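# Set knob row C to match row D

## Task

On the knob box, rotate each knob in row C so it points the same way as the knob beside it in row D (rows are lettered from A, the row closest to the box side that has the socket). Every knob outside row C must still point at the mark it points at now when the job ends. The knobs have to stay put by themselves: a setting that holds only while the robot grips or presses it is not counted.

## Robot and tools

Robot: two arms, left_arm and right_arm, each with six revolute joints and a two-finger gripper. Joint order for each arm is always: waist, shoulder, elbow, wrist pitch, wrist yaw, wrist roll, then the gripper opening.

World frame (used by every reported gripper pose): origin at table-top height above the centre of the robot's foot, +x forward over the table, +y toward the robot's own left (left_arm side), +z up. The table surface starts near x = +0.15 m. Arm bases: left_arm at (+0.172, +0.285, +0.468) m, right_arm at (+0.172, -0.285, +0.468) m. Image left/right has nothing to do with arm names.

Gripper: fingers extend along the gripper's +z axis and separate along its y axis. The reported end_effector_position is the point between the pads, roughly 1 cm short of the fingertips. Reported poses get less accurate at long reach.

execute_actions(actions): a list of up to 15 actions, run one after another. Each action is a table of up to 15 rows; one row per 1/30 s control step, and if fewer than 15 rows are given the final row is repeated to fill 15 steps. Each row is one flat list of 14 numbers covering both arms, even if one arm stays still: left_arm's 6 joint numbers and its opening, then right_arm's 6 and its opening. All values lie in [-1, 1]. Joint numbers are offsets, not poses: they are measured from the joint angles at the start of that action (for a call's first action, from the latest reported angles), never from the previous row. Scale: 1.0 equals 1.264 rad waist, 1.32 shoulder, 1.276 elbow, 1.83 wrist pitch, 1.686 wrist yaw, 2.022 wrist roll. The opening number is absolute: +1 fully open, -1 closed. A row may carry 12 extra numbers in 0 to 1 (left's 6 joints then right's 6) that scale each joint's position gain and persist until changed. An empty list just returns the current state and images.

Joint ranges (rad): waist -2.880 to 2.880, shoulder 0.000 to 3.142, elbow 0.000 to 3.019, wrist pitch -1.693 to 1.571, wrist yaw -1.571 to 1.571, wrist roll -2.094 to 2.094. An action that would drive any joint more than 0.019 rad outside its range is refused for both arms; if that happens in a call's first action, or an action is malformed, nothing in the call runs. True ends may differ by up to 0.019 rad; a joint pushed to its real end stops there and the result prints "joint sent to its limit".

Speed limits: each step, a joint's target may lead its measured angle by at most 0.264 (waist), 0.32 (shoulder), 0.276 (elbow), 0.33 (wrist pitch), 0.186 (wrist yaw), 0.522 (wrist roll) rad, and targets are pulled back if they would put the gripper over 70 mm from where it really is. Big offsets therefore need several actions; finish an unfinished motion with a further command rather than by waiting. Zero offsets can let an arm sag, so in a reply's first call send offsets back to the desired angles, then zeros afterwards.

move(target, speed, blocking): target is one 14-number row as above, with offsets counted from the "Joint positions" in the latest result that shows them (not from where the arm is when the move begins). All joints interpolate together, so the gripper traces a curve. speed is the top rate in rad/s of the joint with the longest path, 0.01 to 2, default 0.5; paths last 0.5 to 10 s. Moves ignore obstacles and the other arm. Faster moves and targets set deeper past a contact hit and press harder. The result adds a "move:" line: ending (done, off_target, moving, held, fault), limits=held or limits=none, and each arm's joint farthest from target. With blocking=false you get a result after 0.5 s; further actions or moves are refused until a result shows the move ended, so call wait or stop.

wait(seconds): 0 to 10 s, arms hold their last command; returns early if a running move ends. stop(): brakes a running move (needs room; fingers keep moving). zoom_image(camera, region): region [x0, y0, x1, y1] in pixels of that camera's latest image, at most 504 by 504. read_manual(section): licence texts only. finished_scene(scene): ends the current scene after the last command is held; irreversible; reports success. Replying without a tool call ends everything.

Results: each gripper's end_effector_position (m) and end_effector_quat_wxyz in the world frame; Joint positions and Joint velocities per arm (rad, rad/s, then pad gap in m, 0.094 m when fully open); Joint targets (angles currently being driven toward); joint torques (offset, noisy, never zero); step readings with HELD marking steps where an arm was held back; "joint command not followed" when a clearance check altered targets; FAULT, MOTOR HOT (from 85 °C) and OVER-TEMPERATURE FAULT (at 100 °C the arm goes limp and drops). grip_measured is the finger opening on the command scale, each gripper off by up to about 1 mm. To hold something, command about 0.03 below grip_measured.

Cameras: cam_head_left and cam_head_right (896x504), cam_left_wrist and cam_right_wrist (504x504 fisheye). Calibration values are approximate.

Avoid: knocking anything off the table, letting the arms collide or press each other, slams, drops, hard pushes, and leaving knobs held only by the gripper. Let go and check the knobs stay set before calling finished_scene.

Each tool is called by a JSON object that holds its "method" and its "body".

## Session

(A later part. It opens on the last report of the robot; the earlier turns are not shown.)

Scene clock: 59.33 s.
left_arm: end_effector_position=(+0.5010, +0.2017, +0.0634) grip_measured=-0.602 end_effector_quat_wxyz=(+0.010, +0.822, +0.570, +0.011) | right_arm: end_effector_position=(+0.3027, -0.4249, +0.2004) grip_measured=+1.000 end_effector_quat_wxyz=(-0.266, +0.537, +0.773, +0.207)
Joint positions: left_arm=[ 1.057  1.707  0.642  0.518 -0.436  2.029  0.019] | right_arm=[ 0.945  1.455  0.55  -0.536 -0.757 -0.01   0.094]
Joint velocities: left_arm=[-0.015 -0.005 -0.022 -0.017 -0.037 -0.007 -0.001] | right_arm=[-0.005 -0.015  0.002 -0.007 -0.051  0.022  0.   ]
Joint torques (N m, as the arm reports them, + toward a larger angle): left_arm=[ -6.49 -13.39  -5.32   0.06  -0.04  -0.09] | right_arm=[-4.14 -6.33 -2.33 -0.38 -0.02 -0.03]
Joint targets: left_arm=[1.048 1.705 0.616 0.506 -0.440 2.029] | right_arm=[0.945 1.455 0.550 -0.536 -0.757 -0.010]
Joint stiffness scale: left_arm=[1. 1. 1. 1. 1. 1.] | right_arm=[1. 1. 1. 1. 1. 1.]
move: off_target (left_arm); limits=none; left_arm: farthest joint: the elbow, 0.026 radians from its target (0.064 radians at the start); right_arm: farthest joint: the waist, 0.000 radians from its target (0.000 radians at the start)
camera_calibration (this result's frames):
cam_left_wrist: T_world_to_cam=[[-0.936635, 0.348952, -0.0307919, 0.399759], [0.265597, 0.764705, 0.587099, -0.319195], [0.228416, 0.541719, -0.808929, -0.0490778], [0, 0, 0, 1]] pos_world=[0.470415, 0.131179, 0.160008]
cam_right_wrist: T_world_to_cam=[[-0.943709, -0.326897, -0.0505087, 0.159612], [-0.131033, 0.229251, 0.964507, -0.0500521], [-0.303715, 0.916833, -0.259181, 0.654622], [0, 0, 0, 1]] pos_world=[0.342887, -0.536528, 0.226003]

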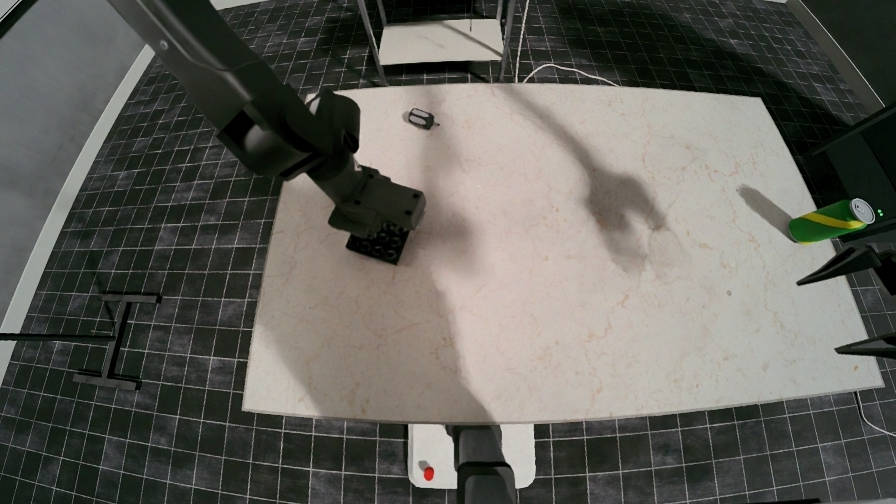

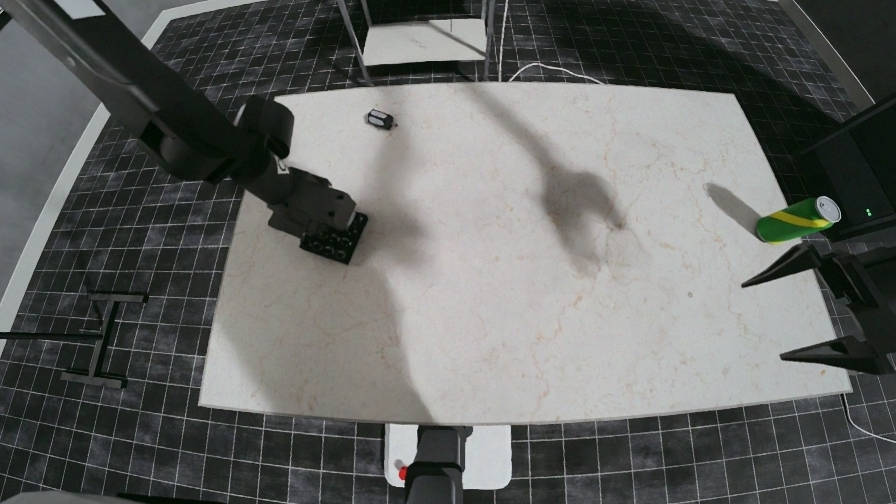

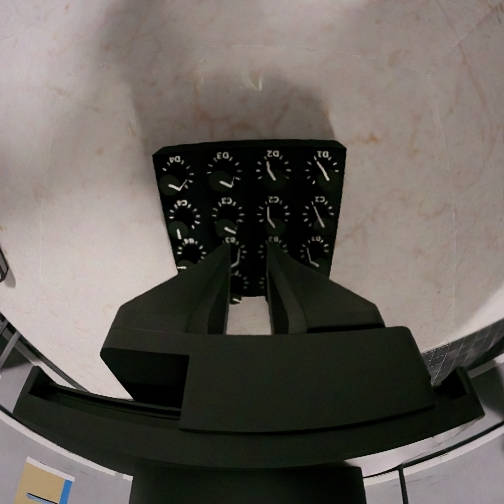

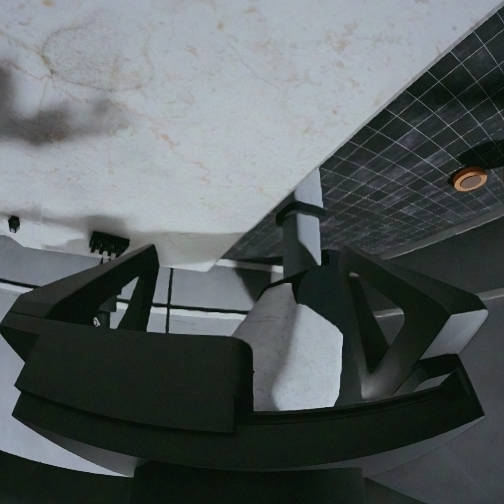

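{"method": "execute_actions", "body": {"actions": []}}

Scene clock: 73.03 s.
left_arm: end_effector_position=(+0.5010, +0.2017, +0.0634) grip_measured=-0.602 end_effector_quat_wxyz=(+0.010, +0.822, +0.570, +0.011) | right_arm: end_effector_position=(+0.3027, -0.4249, +0.2004) grip_measured=+1.000 end_effector_quat_wxyz=(-0.266, +0.537, +0.773, +0.207)
Joint positions: left_arm=[ 1.057  1.707  0.642  0.518 -0.436  2.029  0.019] | right_arm=[ 0.945  1.455  0.55  -0.536 -0.757 -0.01   0.094]
Joint velocities: left_arm=[-0.005 -0.005 -0.012  0.007 -0.022  0.066 -0.002] | right_arm=[-0.005  0.005 -0.012 -0.002 -0.037  0.022  0.   ]
Joint torques (N m, as the arm reports them, + toward a larger angle): left_arm=[ -6.62 -13.59  -5.36   0.09  -0.04  -0.1 ] | right_arm=[-4.09 -6.47 -2.27 -0.41 -0.02 -0.04]
Joint targets: left_arm=[1.048 1.705 0.616 0.506 -0.440 2.029] | right_arm=[0.945 1.455 0.550 -0.536 -0.757 -0.010]
Joint stiffness scale: left_arm=[1. 1. 1. 1. 1. 1.] | right_arm=[1. 1. 1. 1. 1. 1.]
camera_calibration (this result's frames):
cam_left_wrist: T_world_to_cam=[[-0.936635, 0.348952, -0.0307919, 0.399759], [0.265597, 0.764705, 0.587099, -0.319195], [0.228416, 0.541719, -0.808929, -0.0490778], [0, 0, 0, 1]] pos_world=[0.470415, 0.131179, 0.160008]
cam_right_wrist: T_world_to_cam=[[-0.943709, -0.326897, -0.0505087, 0.159612], [-0.131033, 0.229251, 0.964507, -0.0500521], [-0.303715, 0.916833, -0.259181, 0.654622], [0, 0, 0, 1]] pos_world=[0.342887, -0.536528, 0.226003]

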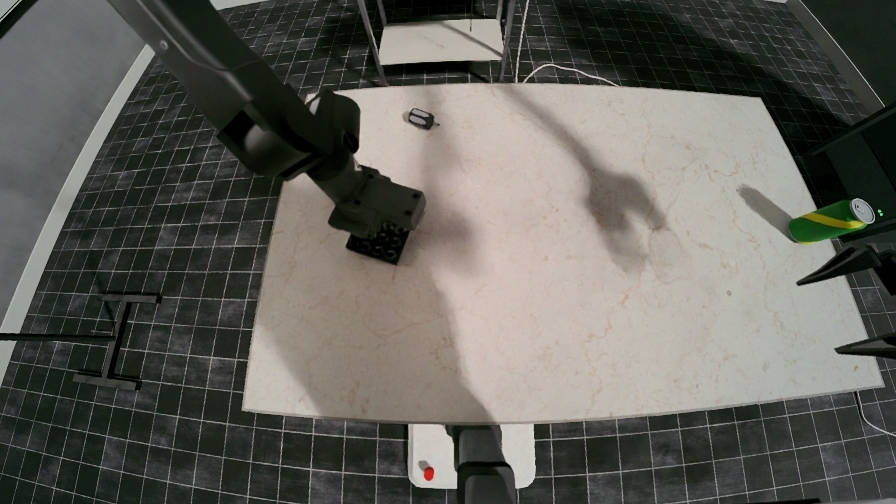

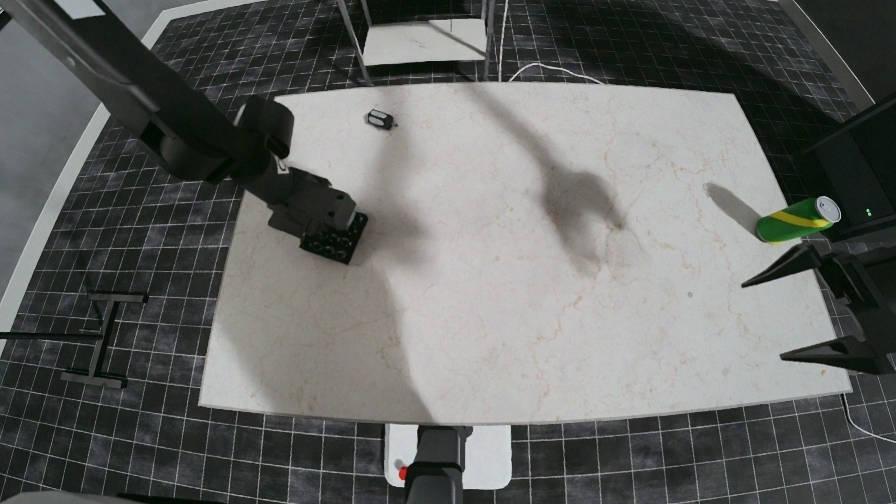

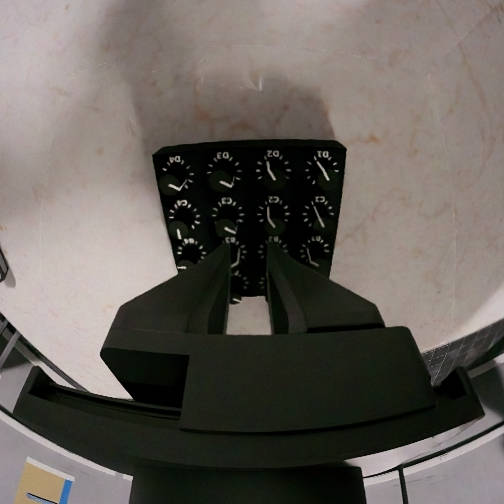

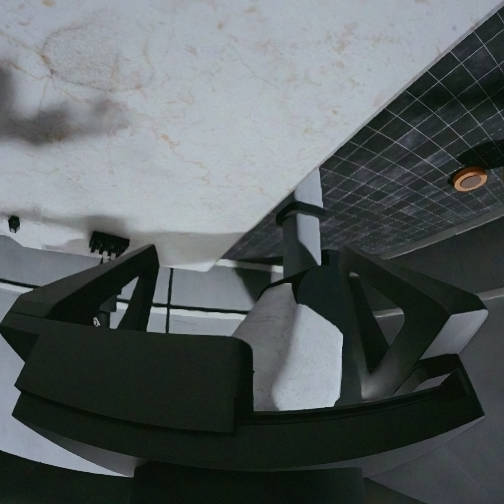

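{"method": "move", "body": {"target": [-0.036,0.017,0.086,-0.064,-0.021,0,-0.55,0,0,0,0,0,0,1], "speed": 0.15}}

Scene clock: 78.70 s.
left_arm: end_effector_position=(+0.5375, +0.1837, +0.0544) grip_measured=-0.552 end_effector_quat_wxyz=(+0.010, +0.827, +0.562, +0.012) | right_arm: end_effector_position=(+0.3027, -0.4249, +0.2004) grip_measured=+1.000 end_effector_quat_wxyz=(-0.266, +0.537, +0.773, +0.207)
Joint positions: left_arm=[ 1.02   1.711  0.745  0.412 -0.467  2.029  0.021] | right_arm=[ 0.945  1.455  0.55  -0.536 -0.757 -0.01   0.094]
Joint velocities: left_arm=[-0.005 -0.015 -0.007 -0.007  0.007 -0.051  0.   ] | right_arm=[-0.005 -0.005  0.007  0.002  0.037  0.081  0.   ]
Joint torques (N m, as the arm reports them, + toward a larger angle): left_arm=[ -7.63 -12.49  -2.06   0.1   -0.04  -0.1 ] | right_arm=[-4.1  -6.63 -2.33 -0.41 -0.01 -0.01]
Joint targets: left_arm=[1.011 1.730 0.751 0.401 -0.471 2.029] | right_arm=[0.945 1.455 0.550 -0.536 -0.757 -0.010]
Joint stiffness scale: left_arm=[1. 1. 1. 1. 1. 1.] | right_arm=[1. 1. 1. 1. 1. 1.]
move: done; limits=none; left_arm: farthest joint: the shoulder, 0.019 radians from its target (0.022 radians at the start); right_arm: farthest joint: the waist, 0.000 radians from its target (0.000 radians at the start)
camera_calibration (this result's frames):
cam_left_wrist: T_world_to_cam=[[-0.929547, 0.3672, -0.0332622, 0.432989], [0.278619, 0.758654, 0.58891, -0.315844], [0.241483, 0.538152, -0.807514, -0.0613889], [0, 0, 0, 1]] pos_world=[0.505308, 0.113659, 0.150833]
cam_right_wrist: T_world_to_cam=[[-0.943709, -0.326897, -0.0505087, 0.159612], [-0.131033, 0.229251, 0.964507, -0.0500521], [-0.303715, 0.916833, -0.259181, 0.654622], [0, 0, 0, 1]] pos_world=[0.342887, -0.536528, 0.226003]

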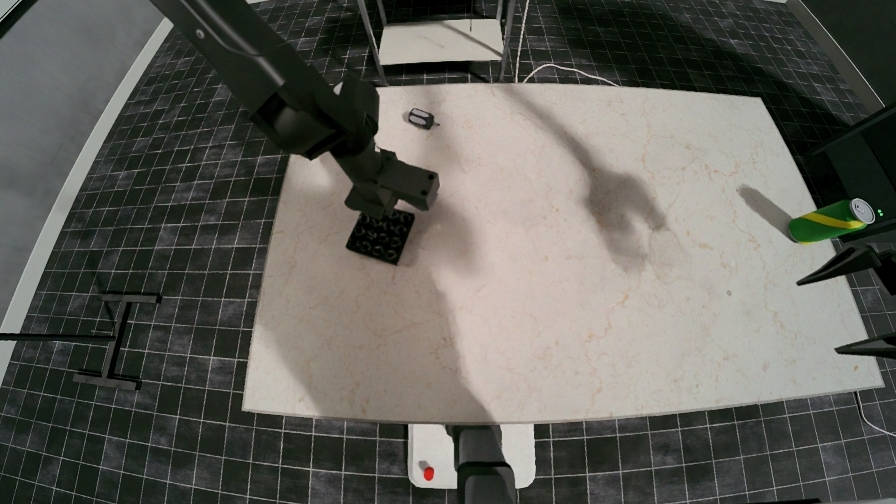

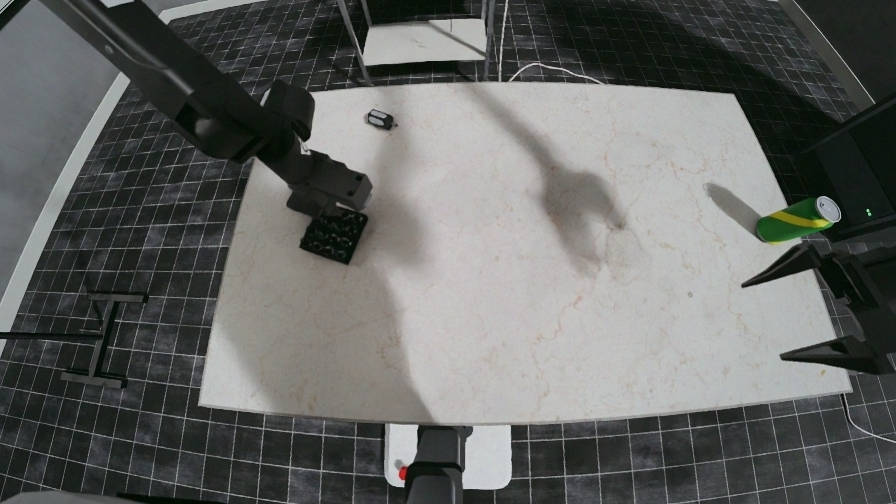

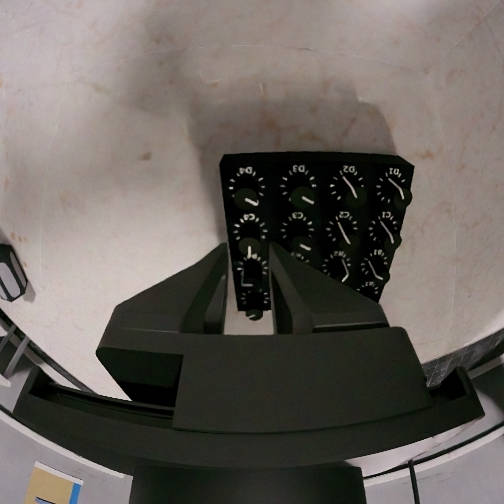

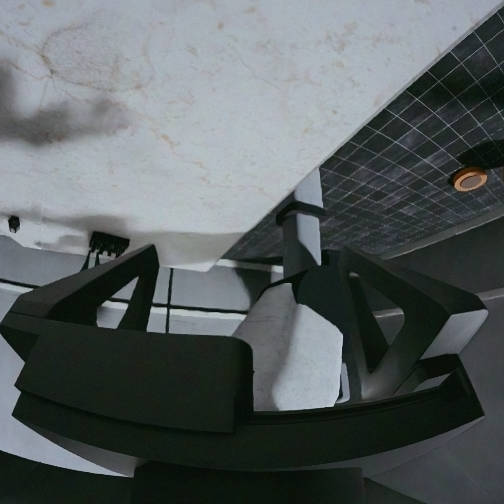

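Centred. Check other axis.

{"method": "move", "body": {"target": [-0.007,0.014,0.005,-0.006,-0.002,-0.785,-0.55,0,0,0,0,0,0,1], "speed": 1}}

Scene clock: 82.40 s.
left_arm: end_effector_position=(+0.5375, +0.1837, +0.0544) grip_measured=-0.552 end_effector_quat_wxyz=(+0.016, +0.187, +0.982, +0.002) | right_arm: end_effector_position=(+0.3027, -0.4249, +0.2004) grip_measured=+1.000 end_effector_quat_wxyz=(-0.266, +0.537, +0.773, +0.207)
Joint positions: left_arm=[ 1.02   1.711  0.745  0.412 -0.467  0.457  0.021] | right_arm=[ 0.945  1.455  0.55  -0.536 -0.757 -0.01   0.094]
Joint velocities: left_arm=[-0.005 -0.005  0.007 -0.002  0.037  0.007  0.   ] | right_arm=[-0.005 -0.015  0.002  0.007 -0.081  0.037  0.   ]
Joint torques (N m, as the arm reports them, + toward a larger angle): left_arm=[ -7.29 -12.65  -1.93   0.23  -0.04  -0.25] | right_arm=[-4.08 -6.44 -2.29 -0.35 -0.02 -0.05]
Joint targets: left_arm=[1.012 1.729 0.751 0.402 -0.470 0.441] | right_arm=[0.945 1.455 0.550 -0.536 -0.757 -0.010]
Joint stiffness scale: left_arm=[1. 1. 1. 1. 1. 1.] | right_arm=[1. 1. 1. 1. 1. 1.]
move: done; limits=none; left_arm: farthest joint: the shoulder, 0.019 radians from its target (0.019 radians at the start); right_arm: farthest joint: the waist, 0.000 radians from its target (0.000 radians at the start)
camera_calibration (this result's frames):
cam_left_wrist: T_world_to_cam=[[-0.366203, -0.930462, -0.0116622, 0.367367], [-0.77524, 0.298132, 0.556884, 0.33696], [-0.514682, 0.212973, -0.830509, 0.406046], [0, 0, 0, 1]] pos_world=[0.604741, 0.154885, 0.153862]
cam_right_wrist: T_world_to_cam=[[-0.943709, -0.326897, -0.0505087, 0.159612], [-0.131033, 0.229251, 0.964507, -0.0500521], [-0.303715, 0.916833, -0.259181, 0.654622], [0, 0, 0, 1]] pos_world=[0.342887, -0.536528, 0.226003]

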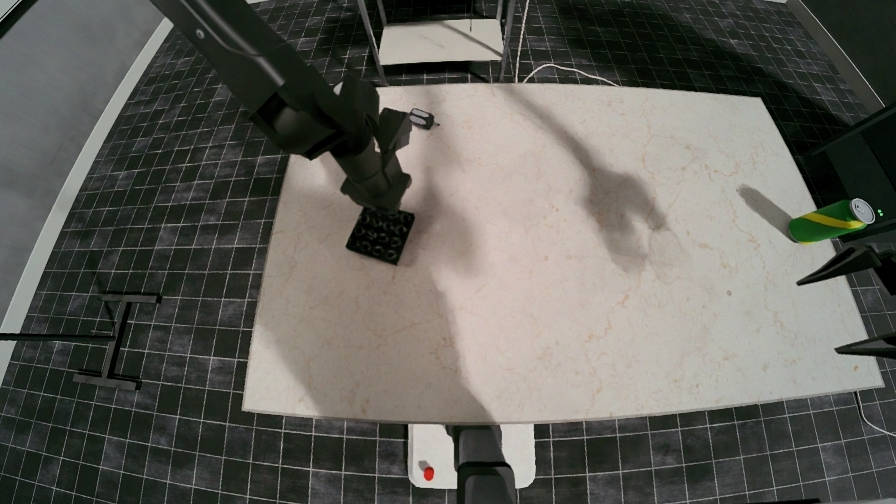

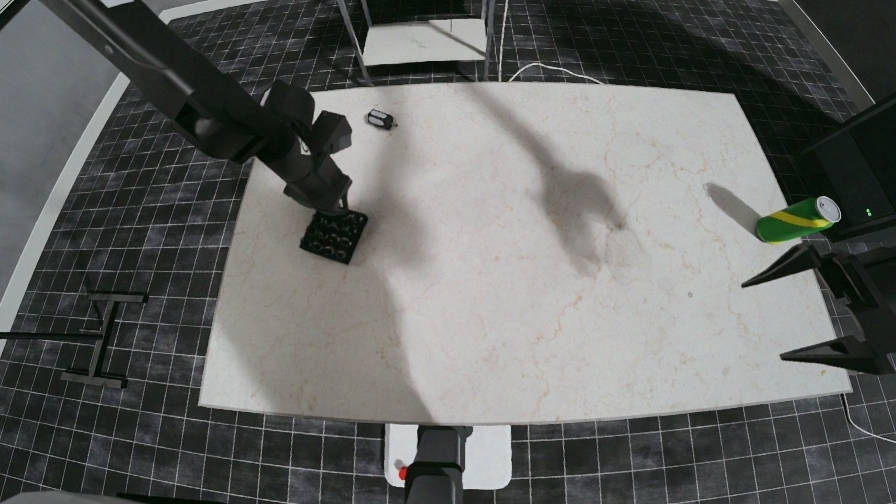

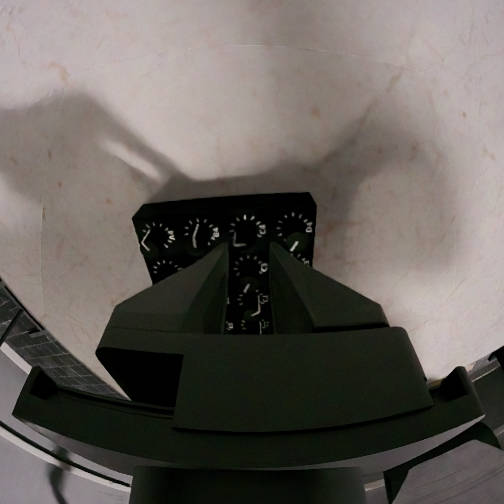

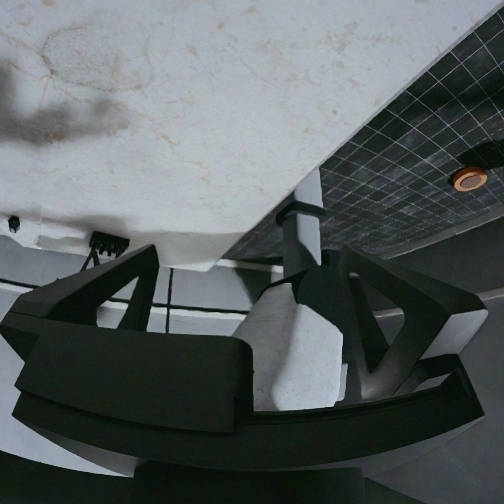

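{"method": "move", "body": {"target": [0.026,0.051,0.034,0.017,0.012,-0.008,-0.55,0,0,0,0,0,0,1], "speed": 0.1}}

Scene clock: 84.63 s.
left_arm: end_effector_position=(+0.5360, +0.1830, +0.0359) grip_measured=-0.552 end_effector_quat_wxyz=(+0.014, +0.182, +0.983, +0.001) | right_arm: end_effector_position=(+0.3027, -0.4249, +0.2004) grip_measured=+1.000 end_effector_quat_wxyz=(-0.266, +0.537, +0.773, +0.207)
Joint positions: left_arm=[ 1.039  1.762  0.78   0.43  -0.451  0.456  0.021] | right_arm=[ 0.945  1.455  0.55  -0.536 -0.757 -0.01   0.094]
Joint velocities: left_arm=[ 0.005  0.005 -0.002  0.002  0.022 -0.037 -0.001] | right_arm=[ 0.005 -0.005  0.017 -0.002  0.022  0.022  0.   ]
Joint torques (N m, as the arm reports them, + toward a larger angle): left_arm=[ -5.53 -12.81  -1.95   1.17   0.28  -0.24] | right_arm=[-3.82 -6.32 -2.39 -0.38 -0.01 -0.04]
Joint targets: left_arm=[1.053 1.778 0.788 0.444 -0.447 0.441] | right_arm=[0.945 1.455 0.550 -0.536 -0.757 -0.010]
Joint stiffness scale: left_arm=[1. 1. 1. 1. 1. 1.] | right_arm=[1. 1. 1. 1. 1. 1.]
move: done; limits=none; left_arm: farthest joint: the shoulder, 0.016 radians from its target (0.067 radians at the start); right_arm: farthest joint: the waist, 0.000 radians from its target (0.000 radians at the start)
camera_calibration (this result's frames):
cam_left_wrist: T_world_to_cam=[[-0.356696, -0.934172, -0.00955057, 0.361498], [-0.776459, 0.290761, 0.559079, 0.348213], [-0.519499, 0.206837, -0.829059, 0.393716], [0, 0, 0, 1]] pos_world=[0.603853, 0.15502, 0.135188]
cam_right_wrist: T_world_to_cam=[[-0.943709, -0.326897, -0.0505087, 0.159612], [-0.131033, 0.229251, 0.964507, -0.0500521], [-0.303715, 0.916833, -0.259181, 0.654622], [0, 0, 0, 1]] pos_world=[0.342887, -0.536528, 0.226003]

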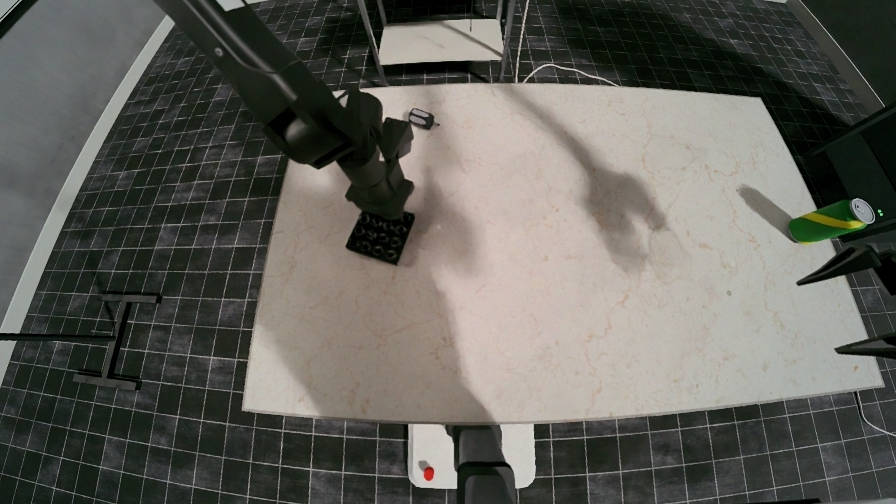

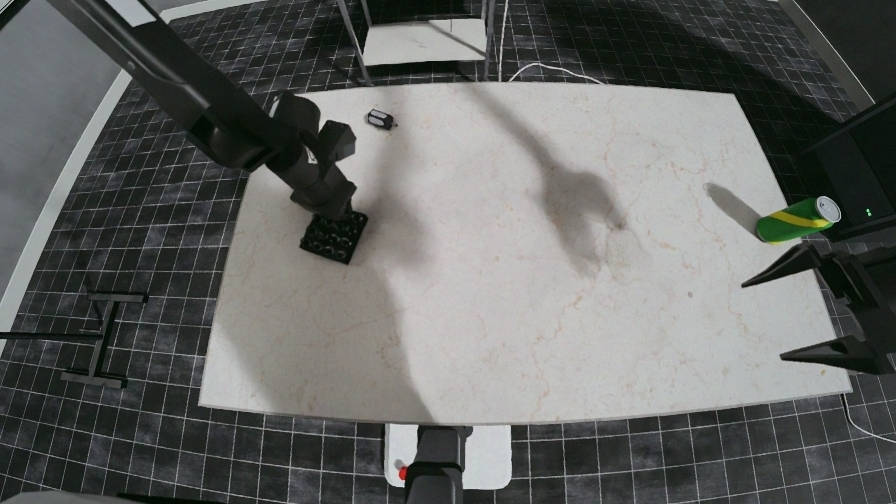

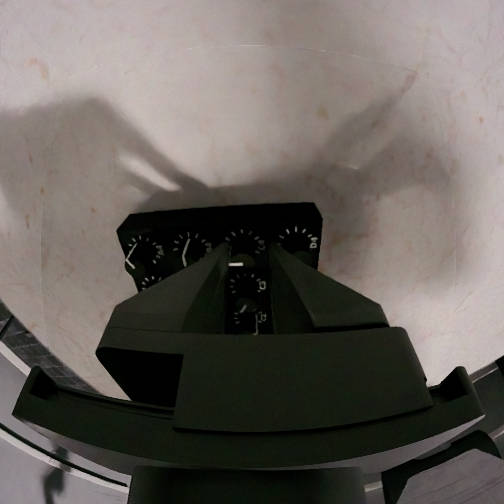

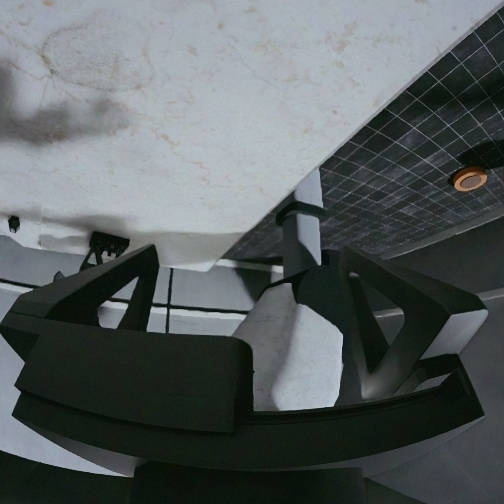

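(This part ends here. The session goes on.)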